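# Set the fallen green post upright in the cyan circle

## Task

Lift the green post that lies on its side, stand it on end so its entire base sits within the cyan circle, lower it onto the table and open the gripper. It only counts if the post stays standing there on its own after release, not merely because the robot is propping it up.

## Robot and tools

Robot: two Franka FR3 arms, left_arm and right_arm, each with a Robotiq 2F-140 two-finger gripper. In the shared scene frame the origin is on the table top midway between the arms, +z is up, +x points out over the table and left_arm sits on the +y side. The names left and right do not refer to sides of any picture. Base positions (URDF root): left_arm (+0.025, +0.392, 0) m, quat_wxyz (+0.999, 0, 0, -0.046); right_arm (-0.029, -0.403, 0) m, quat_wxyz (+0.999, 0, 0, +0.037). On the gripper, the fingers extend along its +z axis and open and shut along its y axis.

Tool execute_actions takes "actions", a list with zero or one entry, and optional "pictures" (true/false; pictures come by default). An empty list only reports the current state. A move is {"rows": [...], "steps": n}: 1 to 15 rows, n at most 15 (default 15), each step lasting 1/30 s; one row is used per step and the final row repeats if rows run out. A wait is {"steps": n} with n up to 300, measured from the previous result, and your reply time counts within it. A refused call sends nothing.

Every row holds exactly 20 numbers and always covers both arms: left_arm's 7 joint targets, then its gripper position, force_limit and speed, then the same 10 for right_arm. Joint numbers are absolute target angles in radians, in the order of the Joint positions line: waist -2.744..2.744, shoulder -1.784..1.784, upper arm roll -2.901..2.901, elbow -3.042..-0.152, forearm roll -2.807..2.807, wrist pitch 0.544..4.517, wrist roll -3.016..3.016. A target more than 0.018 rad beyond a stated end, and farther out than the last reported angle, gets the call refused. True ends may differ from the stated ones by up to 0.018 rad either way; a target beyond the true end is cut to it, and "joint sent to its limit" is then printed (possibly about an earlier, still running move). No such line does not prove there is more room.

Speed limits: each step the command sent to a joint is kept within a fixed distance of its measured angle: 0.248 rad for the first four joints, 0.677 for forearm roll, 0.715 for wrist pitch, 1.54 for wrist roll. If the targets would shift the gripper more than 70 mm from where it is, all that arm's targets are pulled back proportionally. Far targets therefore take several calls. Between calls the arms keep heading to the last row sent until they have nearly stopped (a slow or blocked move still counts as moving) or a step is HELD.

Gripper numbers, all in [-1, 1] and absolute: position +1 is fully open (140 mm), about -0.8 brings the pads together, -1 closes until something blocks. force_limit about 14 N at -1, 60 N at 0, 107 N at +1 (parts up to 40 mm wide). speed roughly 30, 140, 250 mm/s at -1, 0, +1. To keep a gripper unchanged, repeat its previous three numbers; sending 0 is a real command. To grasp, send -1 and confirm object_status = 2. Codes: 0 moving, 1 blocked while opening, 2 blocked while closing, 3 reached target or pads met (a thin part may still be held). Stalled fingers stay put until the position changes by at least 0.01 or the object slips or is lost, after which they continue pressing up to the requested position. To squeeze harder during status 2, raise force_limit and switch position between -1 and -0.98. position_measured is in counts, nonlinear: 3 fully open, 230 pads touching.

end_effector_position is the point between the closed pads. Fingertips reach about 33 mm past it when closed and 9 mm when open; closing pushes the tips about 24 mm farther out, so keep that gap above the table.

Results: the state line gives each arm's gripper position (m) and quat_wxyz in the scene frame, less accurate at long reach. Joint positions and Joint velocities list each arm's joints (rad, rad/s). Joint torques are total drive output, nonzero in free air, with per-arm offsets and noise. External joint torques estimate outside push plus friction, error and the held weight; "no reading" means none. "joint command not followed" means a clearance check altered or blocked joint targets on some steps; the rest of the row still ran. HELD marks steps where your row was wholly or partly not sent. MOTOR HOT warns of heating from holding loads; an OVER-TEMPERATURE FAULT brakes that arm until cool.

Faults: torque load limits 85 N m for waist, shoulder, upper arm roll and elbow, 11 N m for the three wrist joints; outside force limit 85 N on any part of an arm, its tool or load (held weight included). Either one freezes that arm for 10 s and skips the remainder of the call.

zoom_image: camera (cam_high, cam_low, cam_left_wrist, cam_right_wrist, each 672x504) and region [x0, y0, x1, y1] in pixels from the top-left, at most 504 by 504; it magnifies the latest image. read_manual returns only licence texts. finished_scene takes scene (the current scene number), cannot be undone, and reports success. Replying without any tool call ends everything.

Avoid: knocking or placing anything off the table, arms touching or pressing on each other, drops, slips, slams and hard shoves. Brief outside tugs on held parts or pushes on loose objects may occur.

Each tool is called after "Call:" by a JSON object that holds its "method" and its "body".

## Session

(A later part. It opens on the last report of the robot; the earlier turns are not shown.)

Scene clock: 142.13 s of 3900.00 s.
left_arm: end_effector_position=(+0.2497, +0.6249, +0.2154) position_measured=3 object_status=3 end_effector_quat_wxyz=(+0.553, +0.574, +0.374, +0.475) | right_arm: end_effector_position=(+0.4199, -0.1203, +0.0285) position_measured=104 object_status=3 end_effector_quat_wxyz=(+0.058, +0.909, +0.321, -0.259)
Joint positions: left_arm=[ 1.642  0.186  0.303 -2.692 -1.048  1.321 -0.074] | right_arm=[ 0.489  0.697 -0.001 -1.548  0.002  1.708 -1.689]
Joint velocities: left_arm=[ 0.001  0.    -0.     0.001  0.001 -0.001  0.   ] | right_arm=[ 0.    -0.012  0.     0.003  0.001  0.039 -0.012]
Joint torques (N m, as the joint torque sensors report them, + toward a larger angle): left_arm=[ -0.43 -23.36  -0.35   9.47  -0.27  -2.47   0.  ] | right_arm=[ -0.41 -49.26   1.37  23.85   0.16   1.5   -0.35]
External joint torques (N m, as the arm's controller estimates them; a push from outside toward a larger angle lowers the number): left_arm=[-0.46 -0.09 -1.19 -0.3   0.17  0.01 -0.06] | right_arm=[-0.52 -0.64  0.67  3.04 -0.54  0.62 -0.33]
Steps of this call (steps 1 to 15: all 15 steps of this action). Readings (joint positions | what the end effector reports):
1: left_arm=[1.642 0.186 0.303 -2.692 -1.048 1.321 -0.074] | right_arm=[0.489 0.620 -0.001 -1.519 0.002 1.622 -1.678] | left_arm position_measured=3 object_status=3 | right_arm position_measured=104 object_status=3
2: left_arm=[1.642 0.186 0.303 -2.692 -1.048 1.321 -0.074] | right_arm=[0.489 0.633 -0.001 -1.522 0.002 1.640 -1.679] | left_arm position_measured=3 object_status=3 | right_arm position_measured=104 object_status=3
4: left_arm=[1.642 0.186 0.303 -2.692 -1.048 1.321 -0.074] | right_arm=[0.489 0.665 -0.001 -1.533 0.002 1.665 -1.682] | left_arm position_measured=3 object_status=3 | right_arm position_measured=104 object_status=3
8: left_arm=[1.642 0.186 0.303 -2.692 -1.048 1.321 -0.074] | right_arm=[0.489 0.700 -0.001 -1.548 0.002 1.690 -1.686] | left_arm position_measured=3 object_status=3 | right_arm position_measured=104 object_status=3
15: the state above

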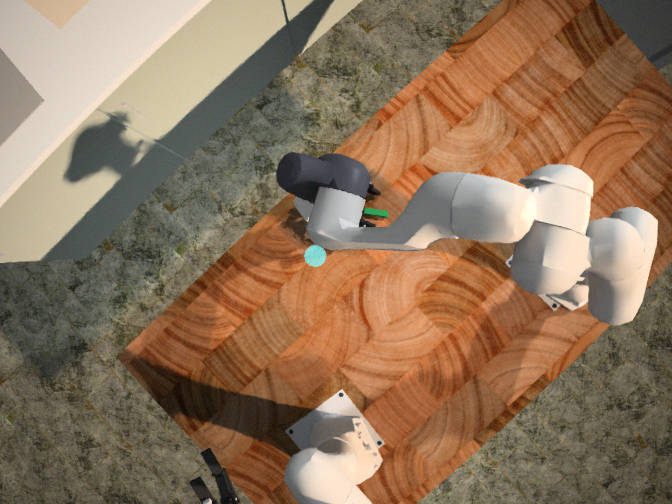

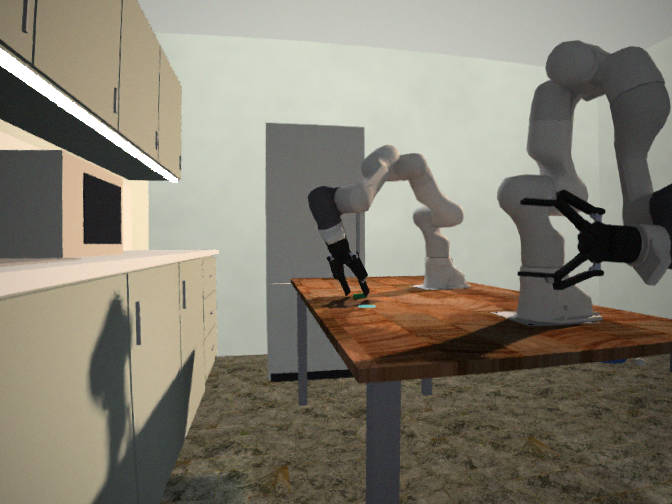

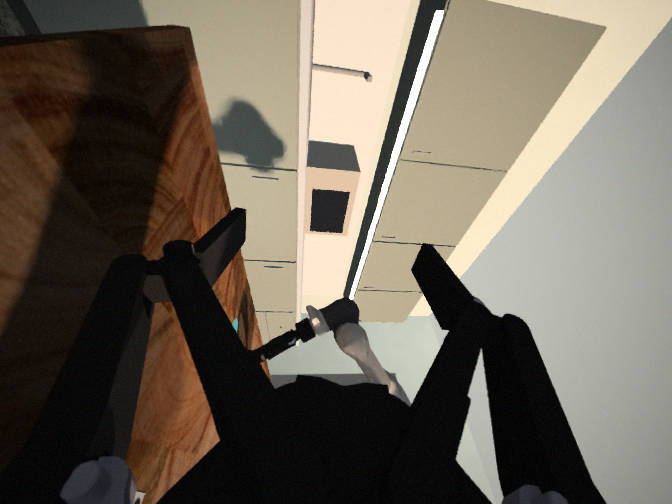

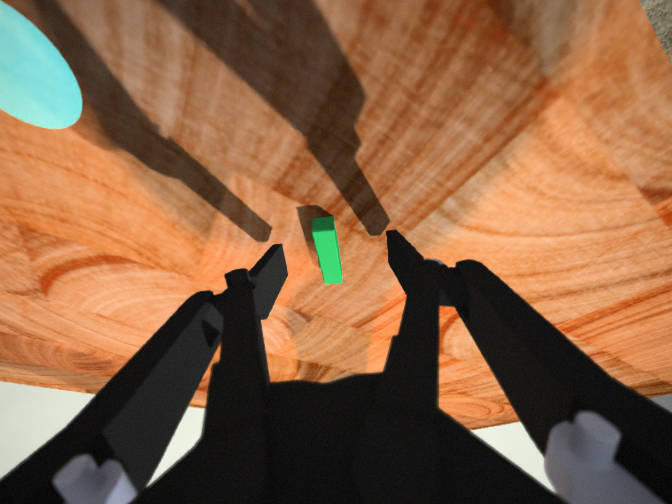

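Call:
{"method": "execute_actions", "body": {"actions": [{"rows":[[1.642,0.186,0.303,-2.692,-1.048,1.321,-0.074,1,0,0,0.49,0.69,0,-1.546,0,1.712,-1.6,-1,0,0.3]]}], "pictures": false}}

Call:
{"method": "execute_actions", "body": {"actions": [{"steps":15}]}}

Scene clock: 155.70 s of 3900.00 s.
left_arm: end_effector_position=(+0.2497, +0.6249, +0.2154) position_measured=3 object_status=3 end_effector_quat_wxyz=(+0.553, +0.574, +0.374, +0.475) | right_arm: end_effector_position=(+0.4229, -0.1184, +0.0307) position_measured=210 object_status=0 end_effector_quat_wxyz=(+0.065, +0.921, +0.292, -0.252)
Joint positions: left_arm=[ 1.642  0.186  0.303 -2.692 -1.048  1.321 -0.074] | right_arm=[ 0.489  0.692 -0.001 -1.548  0.002  1.714 -1.624]
Joint velocities: left_arm=[-0.    -0.     0.    -0.     0.001 -0.001 -0.   ] | right_arm=[ 0.    -0.    -0.     0.     0.002 -0.     0.056]
Joint torques (N m, as the joint torque sensors report them, + toward a larger angle): left_arm=[ -0.26 -22.96  -0.06   9.94  -0.2   -2.53   0.  ] | right_arm=[ -0.39 -49.46   1.33  23.71   0.16   0.96   0.28]
External joint torques (N m, as the arm's controller estimates them; a push from outside toward a larger angle lowers the number): left_arm=[-0.27  0.26 -0.89  0.25  0.24 -0.04 -0.06] | right_arm=[-0.5  -0.15  0.65  2.43 -0.54 -0.01  0.29]
Steps of this call (steps 1 to 15: the robot went on to your last target; steps 16 to 90: nothing new was sent; then 10.07 s passed at rest; steps 91 to 105: all 15 steps of this action). Readings (joint positions | what the end effector reports):
91: left_arm=[1.642 0.186 0.303 -2.692 -1.048 1.321 -0.074] | right_arm=[0.489 0.696 -0.001 -1.548 0.002 1.714 -1.685] | left_arm position_measured=3 object_status=3 | right_arm position_measured=104 object_status=0
92: left_arm=[1.642 0.186 0.303 -2.692 -1.048 1.321 -0.074] | right_arm=[0.489 0.695 -0.001 -1.548 0.002 1.714 -1.677] | left_arm position_measured=3 object_status=3 | right_arm position_measured=111 object_status=0
94: left_arm=[1.642 0.186 0.303 -2.692 -1.048 1.321 -0.074] | right_arm=[0.489 0.694 -0.001 -1.548 0.002 1.714 -1.663] | left_arm position_measured=3 object_status=3 | right_arm position_measured=130 object_status=0
98: left_arm=[1.642 0.186 0.303 -2.692 -1.048 1.321 -0.074] | right_arm=[0.489 0.693 -0.001 -1.548 0.002 1.714 -1.644] | left_arm position_measured=3 object_status=3 | right_arm position_measured=167 object_status=0
105: the state above

Scene clock: 156.20 s of 3900.00 s.
left_arm: end_effector_position=(+0.2497, +0.6249, +0.2154) position_measured=3 object_status=3 end_effector_quat_wxyz=(+0.553, +0.574, +0.374, +0.475) | right_arm: end_effector_position=(+0.4229, -0.1184, +0.0307) position_measured=210 object_status=2 end_effector_quat_wxyz=(+0.067, +0.922, +0.285, -0.251)
Joint positions: left_arm=[ 1.642  0.186  0.303 -2.692 -1.048  1.321 -0.074] | right_arm=[ 0.489  0.692 -0.001 -1.548  0.002  1.714 -1.611]
Joint velocities: left_arm=[ 0.001  0.     0.001  0.     0.    -0.     0.001] | right_arm=[ 0.    -0.    -0.    -0.001 -0.001 -0.001  0.012]
Joint torques (N m, as the joint torque sensors report them, + toward a larger angle): left_arm=[ -0.47 -23.9    0.    10.09  -0.34  -2.66  -0.12] | right_arm=[ -0.38 -49.25   1.12  23.85   0.07   0.91   0.27]
External joint torques (N m, as the arm's controller estimates them; a push from outside toward a larger angle lowers the number): left_arm=[-0.53 -0.65 -0.87  0.38  0.1  -0.18 -0.18] | right_arm=[-0.2  -0.17  0.64  2.72 -0.61 -0.03  0.29]
Steps of this call (steps 1 to 15: the robot went on to your last target). Readings (joint positions | what the end effector reports):
1: left_arm=[1.642 0.186 0.303 -2.692 -1.048 1.321 -0.074] | right_arm=[0.489 0.692 -0.001 -1.548 0.002 1.714 -1.623] | left_arm position_measured=3 object_status=3 | right_arm position_measured=210 object_status=0
2: left_arm=[1.642 0.186 0.303 -2.692 -1.048 1.321 -0.074] | right_arm=[0.489 0.692 -0.001 -1.548 0.002 1.714 -1.621] | left_arm position_measured=3 object_status=3 | right_arm position_measured=210 object_status=0
4: left_arm=[1.642 0.186 0.303 -2.692 -1.048 1.321 -0.074] | right_arm=[0.489 0.692 -0.001 -1.548 0.002 1.714 -1.618] | left_arm position_measured=3 object_status=3 | right_arm position_measured=210 object_status=2
8: left_arm=[1.642 0.186 0.303 -2.692 -1.048 1.321 -0.074] | right_arm=[0.489 0.692 -0.001 -1.548 0.002 1.714 -1.614] | left_arm position_measured=3 object_status=3 | right_arm position_measured=210 object_status=2
15: the state above

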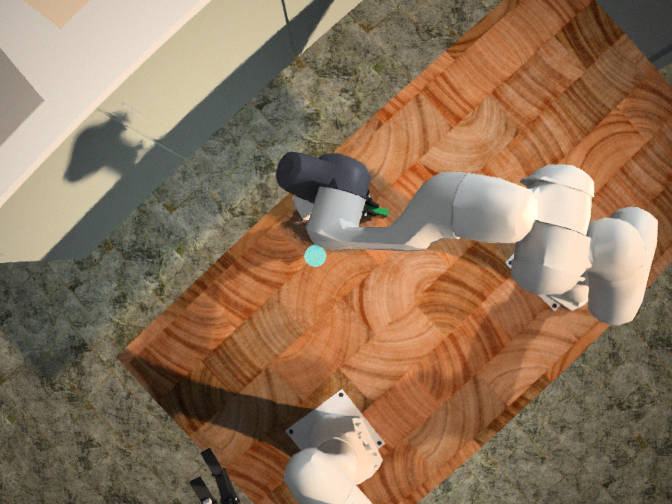

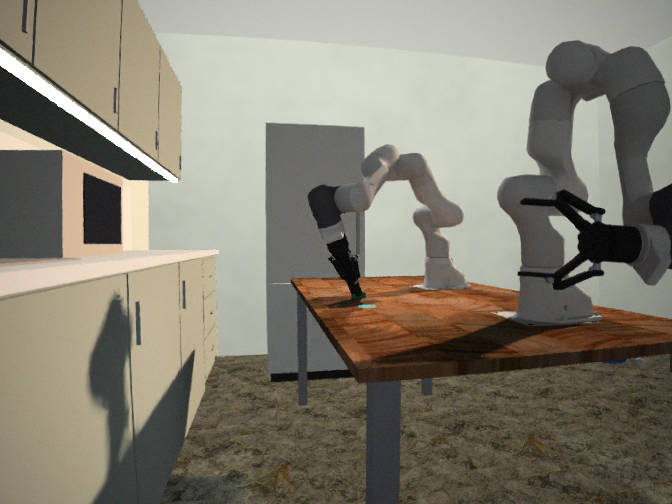

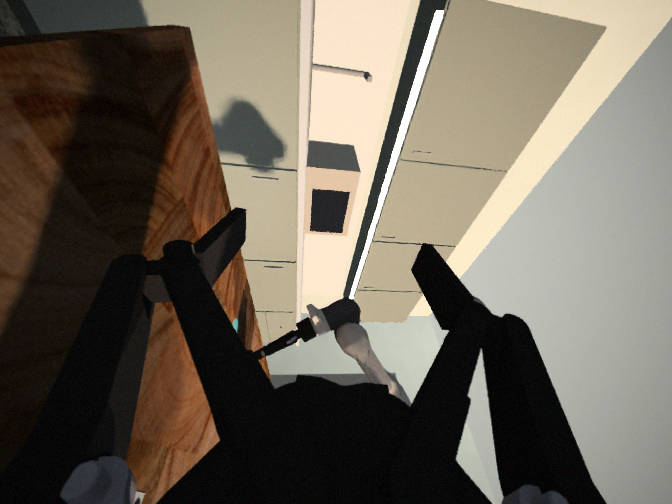

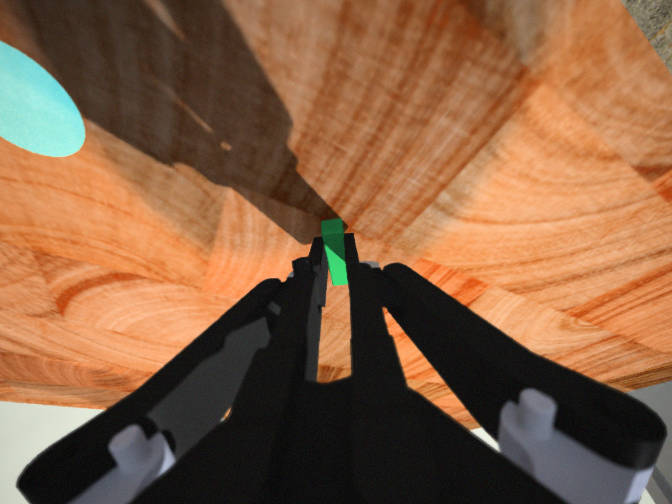

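Call:
{"method": "execute_actions", "body": {"actions": [{"rows":[[1.642,0.186,0.303,-2.692,-1.048,1.321,-0.074,1,0,0,0.49,0.45,0,-1.6,0,1.8,-1.571,-1,0,0.3]]}], "pictures": false}}

Call:
{"method": "execute_actions", "body": {"actions": [{"rows":[[1.642,0.186,0.303,-2.692,-1.048,1.321,-0.074,1,0,0,0.62,0.3,0,-2.0,0,2.9,-1.571,-1,0,0.3]]}], "pictures": false}}

Call:
{"method": "execute_actions", "body": {"actions": [{"rows":[[1.642,0.186,0.303,-2.692,-1.048,1.321,-0.074,1,0,0,0.743,0.3,0,-2.5,0,3.85,-1.571,-1,0,0.3]]}], "pictures": false}}

Call:
{"method": "execute_actions", "body": {"actions": [{"rows":[[1.642,0.186,0.303,-2.692,-1.048,1.321,-0.074,1,0,0,0.743,0.445,0,-2.653,0,4.145,-1.571,-1,0,0.3]]}], "pictures": false}}

Call:
{"method": "execute_actions", "body": {"actions": [{"steps":25}]}}

Scene clock: 182.73 s of 3900.00 s.
left_arm: end_effector_position=(+0.2497, +0.6249, +0.2154) position_measured=3 object_status=3 end_effector_quat_wxyz=(+0.553, +0.574, +0.374, +0.475) | right_arm: end_effector_position=(+0.4780, -0.0837, +0.1546) position_measured=210 object_status=2 end_effector_quat_wxyz=(+0.032, +0.952, +0.282, -0.117)
Joint positions: left_arm=[ 1.642  0.186  0.303 -2.692 -1.048  1.321 -0.074] | right_arm=[ 0.489  0.442 -0.001 -1.594  0.002  1.793 -1.586]
Joint velocities: left_arm=[-0.    -0.001 -0.     0.    -0.001  0.001 -0.001] | right_arm=[-0.     0.063 -0.002 -0.046 -0.     0.029  0.026]
Joint torques (N m, as the joint torque sensors report them, + toward a larger angle): left_arm=[ -0.4  -23.96   0.67   9.32  -0.31  -2.51  -0.07] | right_arm=[ -0.6  -41.55   1.22  22.91   0.25   2.51   0.33]
External joint torques (N m, as the arm's controller estimates them; a push from outside toward a larger angle lowers the number): left_arm=[-0.42 -0.69 -0.16 -0.43  0.15 -0.03 -0.13] | right_arm=[-0.51  3.4   0.9  -0.38 -0.52  0.67  0.34]
Steps of this call (steps 1 to 15: the robot went on to your last target; steps 16 to 90: nothing new was sent; then 23.03 s passed at rest; steps 91 to 105: all 15 steps of this action). Readings (joint positions | what the end effector reports):
91: left_arm=[1.642 0.186 0.303 -2.692 -1.048 1.321 -0.074] | right_arm=[0.489 0.682 -0.001 -1.559 0.002 1.720 -1.606] | left_arm position_measured=3 object_status=3 | right_arm position_measured=210 object_status=2
92: left_arm=[1.642 0.186 0.303 -2.692 -1.048 1.321 -0.074] | right_arm=[0.489 0.660 -0.001 -1.573 0.002 1.725 -1.605] | left_arm position_measured=3 object_status=3 | right_arm position_measured=210 object_status=2
94: left_arm=[1.642 0.186 0.303 -2.692 -1.048 1.321 -0.074] | right_arm=[0.489 0.602 -0.001 -1.586 0.002 1.737 -1.603] | left_arm position_measured=3 object_status=3 | right_arm position_measured=210 object_status=2
98: left_arm=[1.642 0.186 0.303 -2.692 -1.048 1.321 -0.074] | right_arm=[0.489 0.480 -0.001 -1.592 0.002 1.769 -1.595] | left_arm position_measured=3 object_status=3 | right_arm position_measured=210 object_status=2
105: the state above

Scene clock: 183.23 s of 3900.00 s.
left_arm: end_effector_position=(+0.2497, +0.6249, +0.2154) position_measured=3 object_status=3 end_effector_quat_wxyz=(+0.553, +0.574, +0.374, +0.475) | right_arm: end_effector_position=(+0.5139, +0.0388, +0.1407) position_measured=210 object_status=2 end_effector_quat_wxyz=(-0.049, +0.930, +0.337, +0.140)
Joint positions: left_arm=[ 1.642  0.186  0.303 -2.692 -1.048  1.321 -0.074] | right_arm=[ 0.61   0.318 -0.    -1.963  0.002  2.578 -1.585]
Joint velocities: left_arm=[-0.     0.001 -0.001 -0.001  0.001 -0.001  0.   ] | right_arm=[ 0.068 -0.084 -0.    -0.278 -0.001  1.251  0.009]
Joint torques (N m, as the joint torque sensors report them, + toward a larger angle): left_arm=[ -0.8  -24.03   0.39  10.54  -0.23  -2.5   -0.09] | right_arm=[  0.35 -43.08   0.55  25.24   0.32   3.92   0.52]
External joint torques (N m, as the arm's controller estimates them; a push from outside toward a larger angle lowers the number): left_arm=[-0.8  -0.84 -0.42  0.9   0.21 -0.01 -0.15] | right_arm=[ 1.62 -0.79  1.18  0.6  -0.4   0.8   0.51]
Steps of this call (steps 1 to 15: all 15 steps of this action). Readings (joint positions | what the end effector reports):
1: left_arm=[1.642 0.186 0.303 -2.692 -1.048 1.321 -0.074] | right_arm=[0.496 0.432 -0.006 -1.620 0.002 1.835 -1.586] | left_arm position_measured=3 object_status=3 | right_arm position_measured=210 object_status=2
2: left_arm=[1.642 0.186 0.303 -2.692 -1.048 1.321 -0.074] | right_arm=[0.506 0.418 -0.008 -1.653 0.002 1.886 -1.586] | left_arm position_measured=3 object_status=3 | right_arm position_measured=210 object_status=2
4: left_arm=[1.642 0.186 0.303 -2.692 -1.048 1.321 -0.074] | right_arm=[0.532 0.388 -0.008 -1.718 0.002 1.994 -1.586] | left_arm position_measured=3 object_status=3 | right_arm position_measured=210 object_status=2
8: left_arm=[1.642 0.186 0.303 -2.692 -1.048 1.321 -0.074] | right_arm=[0.577 0.344 -0.003 -1.850 0.002 2.235 -1.586] | left_arm position_measured=3 object_status=3 | right_arm position_measured=210 object_status=2
15: the state above

Scene clock: 183.73 s of 3900.00 s.
left_arm: end_effector_position=(+0.2497, +0.6249, +0.2154) position_measured=3 object_status=3 end_effector_quat_wxyz=(+0.553, +0.574, +0.374, +0.475) | right_arm: end_effector_position=(+0.4368, +0.0948, +0.1349) position_measured=210 object_status=2 end_effector_quat_wxyz=(-0.164, +0.832, +0.366, +0.384)
Joint positions: left_arm=[ 1.642  0.186  0.303 -2.692 -1.048  1.321 -0.074] | right_arm=[ 0.741  0.309  0.004 -2.487 -0.     3.657 -1.582]
Joint velocities: left_arm=[-0.001 -0.    -0.     0.     0.     0.    -0.001] | right_arm=[-0.    -0.056 -0.018 -0.144 -0.001  1.111  0.012]
Joint torques (N m, as the joint torque sensors report them, + toward a larger angle): left_arm=[ -0.92 -23.36   0.11   9.55  -0.34  -2.45  -0.04] | right_arm=[ -0.33 -36.15  -1.66  16.86   0.32   4.07   0.38]
External joint torques (N m, as the arm's controller estimates them; a push from outside toward a larger angle lowers the number): left_arm=[-0.91 -0.21 -0.69 -0.09  0.1   0.03 -0.1 ] | right_arm=[-0.36 -1.55 -2.1  -0.47  0.01  0.79  0.36]
Steps of this call (steps 1 to 15: all 15 steps of this action). Readings (joint positions | what the end effector reports):
1: left_arm=[1.642 0.186 0.303 -2.692 -1.048 1.321 -0.074] | right_arm=[0.622 0.309 -0.007 -1.994 0.002 2.648 -1.585] | left_arm position_measured=3 object_status=3 | right_arm position_measured=210 object_status=2
2: left_arm=[1.642 0.186 0.303 -2.692 -1.048 1.321 -0.074] | right_arm=[0.639 0.301 -0.010 -2.036 0.002 2.724 -1.585] | left_arm position_measured=3 object_status=3 | right_arm position_measured=210 object_status=2
4: left_arm=[1.642 0.186 0.303 -2.692 -1.048 1.321 -0.074] | right_arm=[0.678 0.294 -0.009 -2.138 0.002 2.905 -1.584] | left_arm position_measured=3 object_status=3 | right_arm position_measured=210 object_status=2
8: left_arm=[1.642 0.186 0.303 -2.692 -1.048 1.321 -0.074] | right_arm=[0.734 0.303 0.005 -2.387 0.000 3.326 -1.583] | left_arm position_measured=3 object_status=3 | right_arm position_measured=210 object_status=2
15: the state above

Scene clock: 184.23 s of 3900.00 s.
left_arm: end_effector_position=(+0.2497, +0.6249, +0.2154) position_measured=3 object_status=3 end_effector_quat_wxyz=(+0.553, +0.574, +0.374, +0.475) | right_arm: end_effector_position=(+0.4005, +0.0545, +0.1097) position_measured=210 object_status=2 end_effector_quat_wxyz=(-0.192, +0.800, +0.350, +0.448)
Joint positions: left_arm=[ 1.642  0.186  0.303 -2.692 -1.048  1.321 -0.074] | right_arm=[ 0.741  0.447  0.002 -2.652 -0.     4.117 -1.579]
Joint velocities: left_arm=[-0.    -0.001  0.001 -0.    -0.     0.    -0.   ] | right_arm=[ 0.001 -0.001 -0.     0.001 -0.002  0.156  0.004]
Joint torques (N m, as the joint torque sensors report them, + toward a larger angle): left_arm=[ -0.3  -23.8   -0.04   9.2   -0.31  -2.62  -0.15] | right_arm=[ -0.08 -33.07  -0.91  10.64  -0.02   3.8    0.37]
External joint torques (N m, as the arm's controller estimates them; a push from outside toward a larger angle lowers the number): left_arm=[-0.32 -0.53 -0.88 -0.54  0.14 -0.14 -0.2 ] | right_arm=[-0.15 -1.14 -1.43  0.53 -0.04  0.47  0.35]
Steps of this call (steps 1 to 15: all 15 steps of this action). Readings (joint positions | what the end effector reports):
1: left_arm=[1.642 0.186 0.303 -2.692 -1.048 1.321 -0.074] | right_arm=[0.741 0.317 0.003 -2.512 -0.000 3.740 -1.582] | left_arm position_measured=3 object_status=3 | right_arm position_measured=210 object_status=2
2: left_arm=[1.642 0.186 0.303 -2.692 -1.048 1.321 -0.074] | right_arm=[0.741 0.344 0.003 -2.552 -0.000 3.817 -1.581] | left_arm position_measured=3 object_status=3 | right_arm position_measured=210 object_status=2
4: left_arm=[1.642 0.186 0.303 -2.692 -1.048 1.321 -0.074] | right_arm=[0.741 0.410 0.003 -2.613 -0.000 3.921 -1.581] | left_arm position_measured=3 object_status=3 | right_arm position_measured=210 object_status=2
8: left_arm=[1.642 0.186 0.303 -2.692 -1.048 1.321 -0.074] | right_arm=[0.741 0.450 0.002 -2.651 -0.000 4.038 -1.580] | left_arm position_measured=3 object_status=3 | right_arm position_measured=210 object_status=2
15: the state above

Scene clock: 185.07 s of 3900.00 s.
left_arm: end_effector_position=(+0.2497, +0.6249, +0.2154) position_measured=3 object_status=3 end_effector_quat_wxyz=(+0.553, +0.574, +0.374, +0.475) | right_arm: end_effector_position=(+0.4020, +0.0561, +0.1177) position_measured=210 object_status=2 end_effector_quat_wxyz=(-0.196, +0.795, +0.347, +0.458)
Joint positions: left_arm=[ 1.642  0.186  0.303 -2.692 -1.048  1.321 -0.074] | right_arm=[ 0.741  0.447  0.002 -2.652 -0.     4.142 -1.579]
Joint velocities: left_arm=[ 0.001  0.001  0.     0.001 -0.001  0.001 -0.002] | right_arm=[ 0.    -0.     0.002  0.001 -0.     0.002 -0.   ]
Joint torques (N m, as the joint torque sensors report them, + toward a larger angle): left_arm=[ -0.85 -23.96   0.42   9.79  -0.27  -2.52  -0.1 ] | right_arm=[ -0.05 -32.98  -1.18  10.7    0.01   3.93   0.4 ]
External joint torques (N m, as the arm's controller estimates them; a push from outside toward a larger angle lowers the number): left_arm=[-0.9  -0.74 -0.44  0.03  0.18 -0.05 -0.15] | right_arm=[-0.08 -0.86 -1.66  0.5  -0.02  0.54  0.38]
Steps of this call (steps 1 to 25: the robot went on to your last target). Readings (joint positions | what the end effector reports):
1: left_arm=[1.642 0.186 0.303 -2.692 -1.048 1.321 -0.074] | right_arm=[0.741 0.447 0.002 -2.652 -0.000 4.122 -1.579] | left_arm position_measured=3 object_status=3 | right_arm position_measured=210 object_status=2
2: left_arm=[1.642 0.186 0.303 -2.692 -1.048 1.321 -0.074] | right_arm=[0.741 0.447 0.002 -2.652 -0.000 4.125 -1.579] | left_arm position_measured=3 object_status=3 | right_arm position_measured=210 object_status=2
4: left_arm=[1.642 0.186 0.303 -2.692 -1.048 1.321 -0.074] | right_arm=[0.741 0.447 0.002 -2.652 -0.000 4.131 -1.579] | left_arm position_measured=3 object_status=3 | right_arm position_measured=210 object_status=2
8: left_arm=[1.642 0.186 0.303 -2.692 -1.048 1.321 -0.074] | right_arm=[0.741 0.447 0.002 -2.652 -0.000 4.137 -1.579] | left_arm position_measured=3 object_status=3 | right_arm position_measured=210 object_status=2
25: the state above

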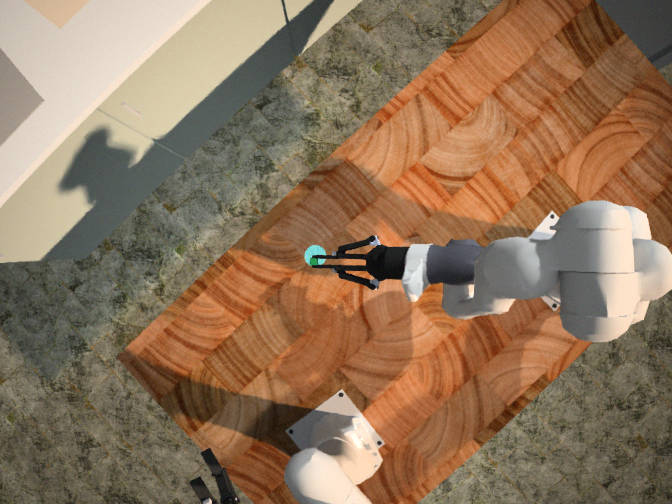

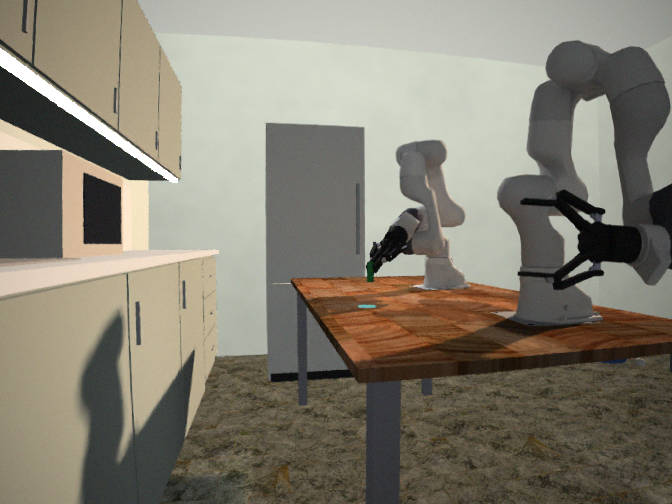

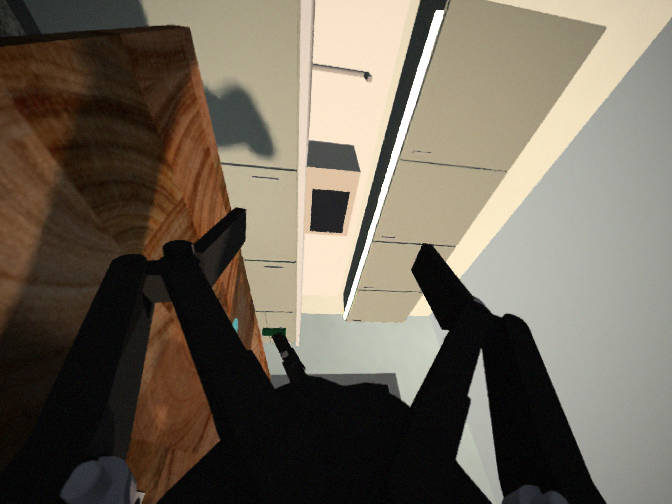

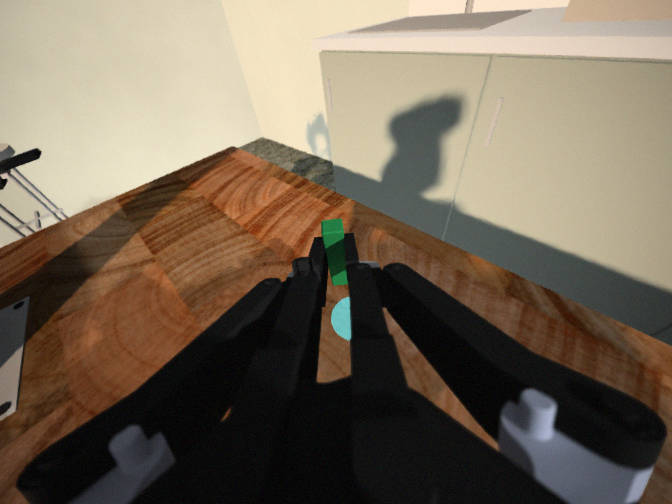

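Call:
{"method": "execute_actions", "body": {"actions": [{"rows":[[1.642,0.186,0.303,-2.692,-1.048,1.321,-0.074,1,0,0,0.728,0.606,0,-2.586,0,4.239,-1.571,-1,0,0.3]]}], "pictures": false}}

Call:
{"method": "execute_actions", "body": {"actions": [{"steps":10}]}}

Call:
{"method": "zoom_image", "body": {"camera": "cam_high", "region": [280,220,380,295]}}

Call:
{"method": "zoom_image", "body": {"camera": "cam_low", "region": [330,240,430,320]}}

Scene clock: 201.30 s of 3900.00 s.
left_arm: end_effector_position=(+0.2497, +0.6249, +0.2154) position_measured=3 object_status=3 end_effector_quat_wxyz=(+0.553, +0.574, +0.374, +0.475) | right_arm: end_effector_position=(+0.4072, +0.0506, +0.0720) position_measured=210 object_status=2 end_effector_quat_wxyz=(-0.193, +0.798, +0.343, +0.457)
Joint positions: left_arm=[ 1.642  0.186  0.303 -2.692 -1.048  1.321 -0.074] | right_arm=[ 0.73   0.605  0.001 -2.589 -0.     4.231 -1.578]
Joint velocities: left_arm=[ 0.001  0.    -0.     0.001 -0.001  0.001 -0.   ] | right_arm=[ 0.     0.    -0.001  0.004  0.     0.034 -0.001]
Joint torques (N m, as the joint torque sensors report them, + toward a larger angle): left_arm=[ -0.64 -22.52   0.     9.61  -0.22  -2.52  -0.06] | right_arm=[ -2.2  -33.05  -0.5   10.32  -0.01   3.96   0.36]
External joint torques (N m, as the arm's controller estimates them; a push from outside toward a larger angle lowers the number): left_arm=[-0.66  0.72 -0.83 -0.16  0.24 -0.05 -0.12] | right_arm=[-2.19  1.09 -1.07  2.17  0.03  0.58  0.34]
Steps of this call (steps 1 to 15: the robot went on to your last target; steps 16 to 90: nothing new was sent; then 12.73 s passed at rest; steps 91 to 105: all 15 steps of this action). Readings (joint positions | what the end effector reports):
91: left_arm=[1.642 0.186 0.303 -2.692 -1.048 1.321 -0.074] | right_arm=[0.740 0.470 0.003 -2.634 -0.000 4.161 -1.578] | left_arm position_measured=3 object_status=3 | right_arm position_measured=210 object_status=2
92: left_arm=[1.642 0.186 0.303 -2.692 -1.048 1.321 -0.074] | right_arm=[0.737 0.510 0.003 -2.613 -0.000 4.176 -1.578] | left_arm position_measured=3 object_status=3 | right_arm position_measured=210 object_status=2
94: left_arm=[1.642 0.186 0.303 -2.692 -1.048 1.321 -0.074] | right_arm=[0.733 0.570 0.002 -2.600 -0.000 4.194 -1.578] | left_arm position_measured=3 object_status=3 | right_arm position_measured=210 object_status=2
98: left_arm=[1.642 0.186 0.303 -2.692 -1.048 1.321 -0.074] | right_arm=[0.730 0.605 0.001 -2.594 -0.000 4.215 -1.578] | left_arm position_measured=3 object_status=3 | right_arm position_measured=210 object_status=2
105: the state above

Scene clock: 201.63 s of 3900.00 s.
left_arm: end_effector_position=(+0.2497, +0.6249, +0.2154) position_measured=3 object_status=3 end_effector_quat_wxyz=(+0.553, +0.574, +0.374, +0.475) | right_arm: end_effector_position=(+0.4075, +0.0510, +0.0735) position_measured=210 object_status=2 end_effector_quat_wxyz=(-0.194, +0.797, +0.343, +0.459)
Joint positions: left_arm=[ 1.642  0.186  0.303 -2.692 -1.048  1.321 -0.074] | right_arm=[ 0.73   0.605  0.001 -2.589 -0.     4.236 -1.578]
Joint velocities: left_arm=[ 0.     0.001 -0.001 -0.001 -0.001  0.001  0.001] | right_arm=[ 0.    -0.     0.    -0.001 -0.001  0.004  0.   ]
Joint torques (N m, as the joint torque sensors report them, + toward a larger angle): left_arm=[  0.02 -23.44  -0.06   9.81  -0.32  -2.4   -0.1 ] | right_arm=[ -2.58 -33.09  -0.47  11.27  -0.03   3.75   0.42]
External joint torques (N m, as the arm's controller estimates them; a push from outside toward a larger angle lowers the number): left_arm=[ 0.04 -0.27 -0.85  0.11  0.13  0.08 -0.16] | right_arm=[-2.54  1.08 -1.02  3.15  0.02  0.37  0.4 ]
Steps of this call (steps 1 to 10: the robot went on to your last target). Readings (joint positions | what the end effector reports):
1: left_arm=[1.642 0.186 0.303 -2.692 -1.048 1.321 -0.074] | right_arm=[0.730 0.605 0.001 -2.589 -0.000 4.232 -1.578] | left_arm position_measured=3 object_status=3 | right_arm position_measured=210 object_status=2
2: left_arm=[1.642 0.186 0.303 -2.692 -1.048 1.321 -0.074] | right_arm=[0.730 0.605 0.001 -2.589 -0.000 4.233 -1.578] | left_arm position_measured=3 object_status=3 | right_arm position_measured=210 object_status=2
4: left_arm=[1.642 0.186 0.303 -2.692 -1.048 1.321 -0.074] | right_arm=[0.730 0.605 0.001 -2.589 -0.000 4.234 -1.578] | left_arm position_measured=3 object_status=3 | right_arm position_measured=210 object_status=2
8: left_arm=[1.642 0.186 0.303 -2.692 -1.048 1.321 -0.074] | right_arm=[0.730 0.605 0.001 -2.589 -0.000 4.235 -1.578] | left_arm position_measured=3 object_status=3 | right_arm position_measured=210 object_status=2
10: the state above

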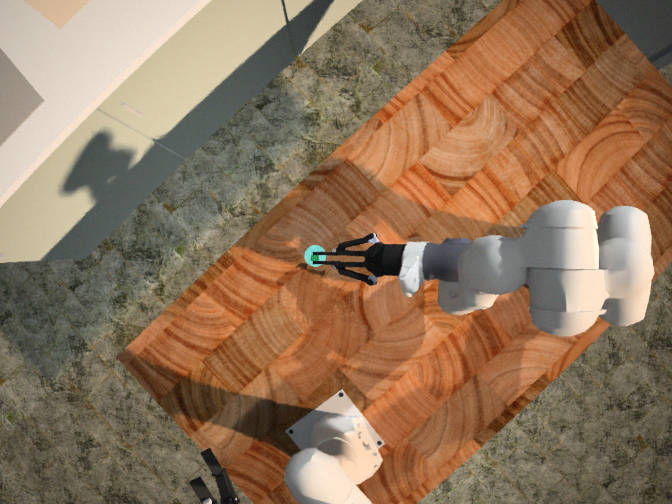

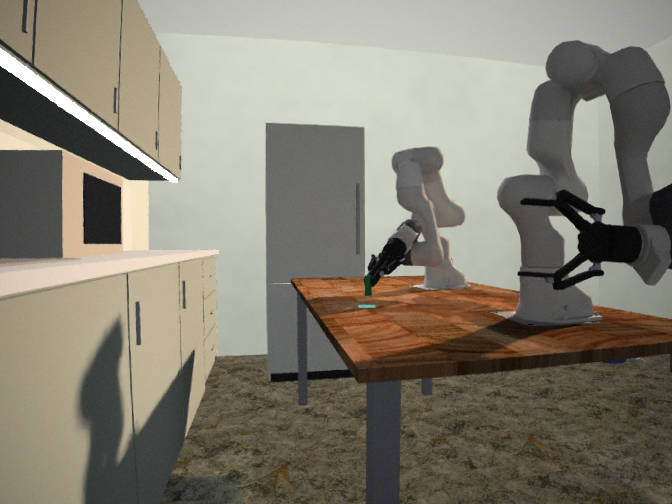

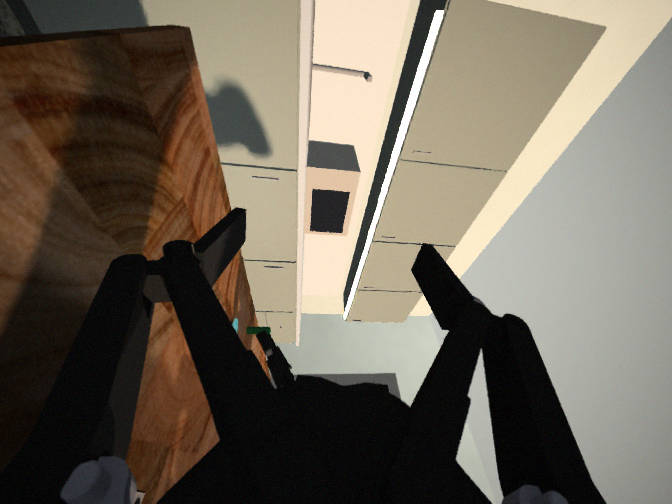

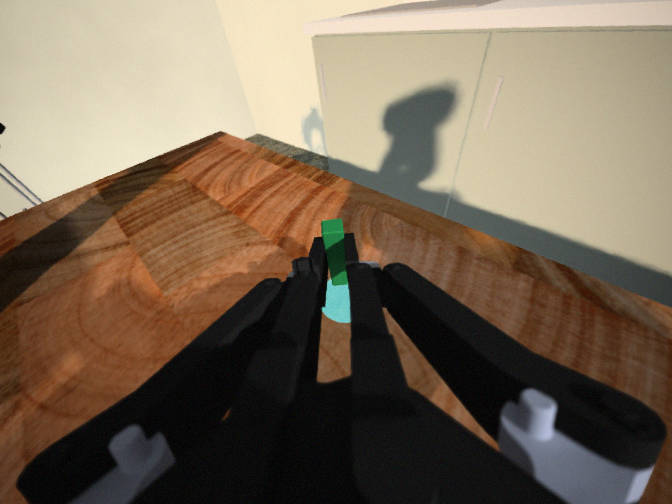

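Region (280, 220, 380, 295) of cam_high's 672x504 image, scaled by 5.040, with more detail than that image has; it fills the top 378 rows of this view, and the rest is white.

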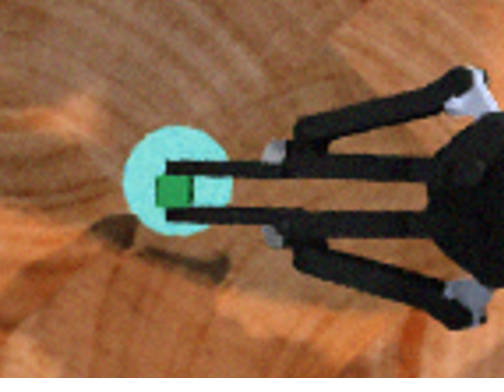

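Region (330, 240, 430, 320) of cam_low's 672x504 image, scaled by 5.040, with more detail than that image has; it fills the top 403 rows of this view, and the rest is white.

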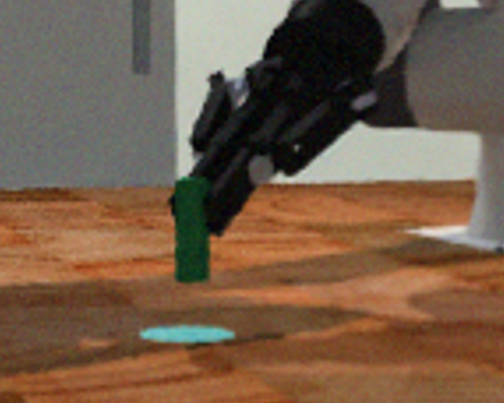

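Call:
{"method": "execute_actions", "body": {"actions": [{"rows":[[1.642,0.186,0.303,-2.692,-1.048,1.321,-0.074,1,0,0,0.728,0.701,0,-2.546,0,4.293,-1.571,-1,0,0.3]]}], "pictures": false}}

Call:
{"method": "execute_actions", "body": {"actions": [{"steps":8}]}}

Call:
{"method": "zoom_image", "body": {"camera": "cam_low", "region": [330,240,430,320]}}

Scene clock: 211.20 s of 3900.00 s.
left_arm: end_effector_position=(+0.2497, +0.6249, +0.2154) position_measured=3 object_status=3 end_effector_quat_wxyz=(+0.553, +0.574, +0.374, +0.475) | right_arm: end_effector_position=(+0.4058, +0.0491, +0.0454) position_measured=210 object_status=2 end_effector_quat_wxyz=(-0.193, +0.798, +0.343, +0.457)
Joint positions: left_arm=[ 1.642  0.186  0.303 -2.692 -1.048  1.321 -0.074] | right_arm=[ 0.73   0.7    0.001 -2.549 -0.001  4.287 -1.578]
Joint velocities: left_arm=[-0.001  0.     0.001 -0.    -0.001 -0.    -0.   ] | right_arm=[-0.     0.     0.001  0.001 -0.001  0.019 -0.   ]
Joint torques (N m, as the joint torque sensors report them, + toward a larger angle): left_arm=[ -0.39 -23.18  -0.05  10.33  -0.3   -2.45  -0.02] | right_arm=[ -2.67 -33.6   -0.05  10.07  -0.07   3.89   0.39]
External joint torques (N m, as the arm's controller estimates them; a push from outside toward a larger angle lowers the number): left_arm=[-0.4   0.05 -0.88  0.59  0.15  0.03 -0.08] | right_arm=[-2.7   1.42 -0.73  3.13  0.03  0.52  0.37]
Steps of this call (steps 1 to 15: the robot went on to your last target; steps 16 to 90: nothing new was sent; then 6.07 s passed at rest; steps 91 to 105: all 15 steps of this action). Readings (joint positions | what the end effector reports):
91: left_arm=[1.642 0.186 0.303 -2.692 -1.048 1.321 -0.074] | right_arm=[0.730 0.619 0.001 -2.577 -0.001 4.247 -1.578] | left_arm position_measured=3 object_status=3 | right_arm position_measured=210 object_status=2
92: left_arm=[1.642 0.186 0.303 -2.692 -1.048 1.321 -0.074] | right_arm=[0.730 0.642 0.001 -2.564 -0.001 4.256 -1.578] | left_arm position_measured=3 object_status=3 | right_arm position_measured=210 object_status=2
94: left_arm=[1.642 0.186 0.303 -2.692 -1.048 1.321 -0.074] | right_arm=[0.730 0.678 0.001 -2.556 -0.001 4.266 -1.578] | left_arm position_measured=3 object_status=3 | right_arm position_measured=210 object_status=2
98: left_arm=[1.642 0.186 0.303 -2.692 -1.048 1.321 -0.074] | right_arm=[0.730 0.699 0.001 -2.552 -0.001 4.278 -1.578] | left_arm position_measured=3 object_status=3 | right_arm position_measured=210 object_status=2
105: the state above

Scene clock: 211.47 s of 3900.00 s.
left_arm: end_effector_position=(+0.2497, +0.6249, +0.2154) position_measured=3 object_status=3 end_effector_quat_wxyz=(+0.553, +0.574, +0.374, +0.475) | right_arm: end_effector_position=(+0.4060, +0.0493, +0.0463) position_measured=210 object_status=2 end_effector_quat_wxyz=(-0.193, +0.797, +0.342, +0.458)
Joint positions: left_arm=[ 1.642  0.186  0.303 -2.692 -1.048  1.321 -0.074] | right_arm=[ 0.73   0.7    0.001 -2.549 -0.001  4.29  -1.578]
Joint velocities: left_arm=[ 0.    -0.    -0.    -0.    -0.    -0.    -0.001] | right_arm=[-0.    -0.     0.     0.001 -0.     0.004  0.   ]
Joint torques (N m, as the joint torque sensors report them, + toward a larger angle): left_arm=[ -0.46 -23.69  -0.25   9.06  -0.35  -2.62  -0.01] | right_arm=[ -2.32 -33.72  -0.12  10.02  -0.07   3.92   0.4 ]
External joint torques (N m, as the arm's controller estimates them; a push from outside toward a larger angle lowers the number): left_arm=[-0.42 -0.5  -1.02 -0.63  0.09 -0.14 -0.06] | right_arm=[-2.31  1.4  -0.77  3.04  0.03  0.54  0.38]
Steps of this call (steps 1 to 8: the robot went on to your last target). Readings (joint positions | what the end effector reports):
1: left_arm=[1.642 0.186 0.303 -2.692 -1.048 1.321 -0.074] | right_arm=[0.730 0.700 0.001 -2.549 -0.001 4.288 -1.578] | left_arm position_measured=3 object_status=3 | right_arm position_measured=210 object_status=2
2: left_arm=[1.642 0.186 0.303 -2.692 -1.048 1.321 -0.074] | right_arm=[0.730 0.700 0.001 -2.549 -0.001 4.288 -1.578] | left_arm position_measured=3 object_status=3 | right_arm position_measured=210 object_status=2
4: left_arm=[1.642 0.186 0.303 -2.692 -1.048 1.321 -0.074] | right_arm=[0.730 0.700 0.001 -2.549 -0.001 4.289 -1.578] | left_arm position_measured=3 object_status=3 | right_arm position_measured=210 object_status=2
8: the state above

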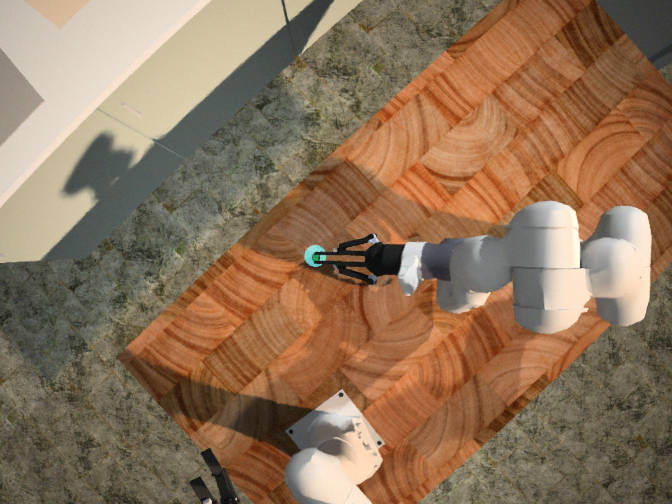

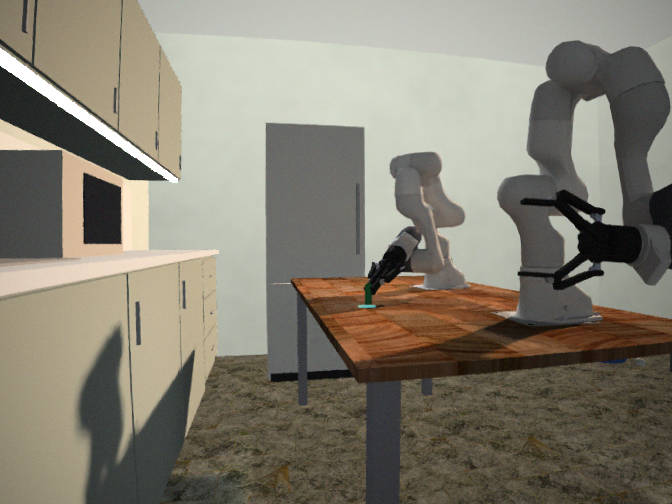

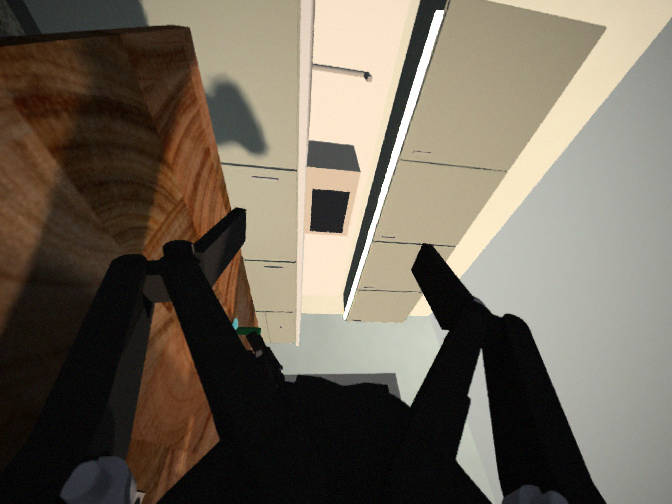

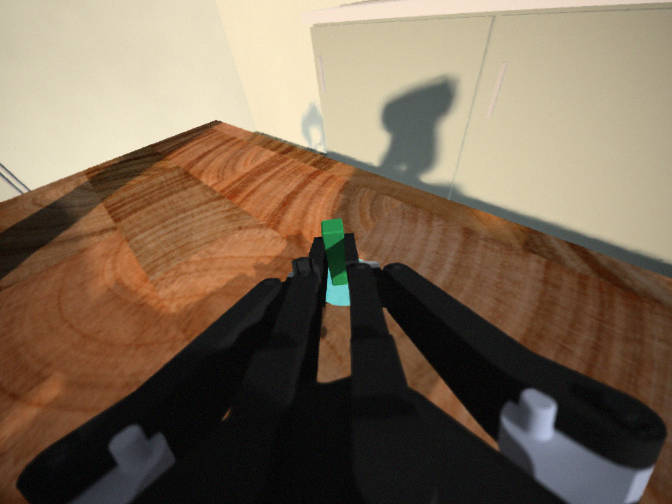

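Region (330, 240, 430, 320) of cam_low's 672x504 image, scaled by 5.040, with more detail than that image has; it fills the top 403 rows of this view, and the rest is white.

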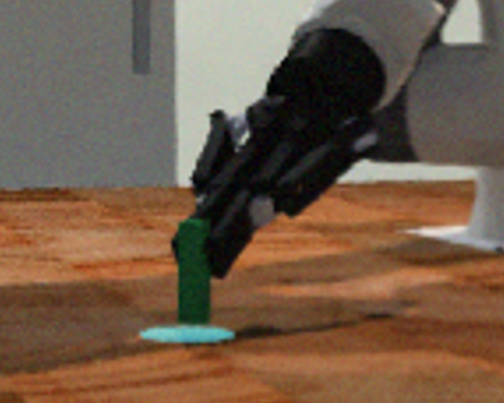

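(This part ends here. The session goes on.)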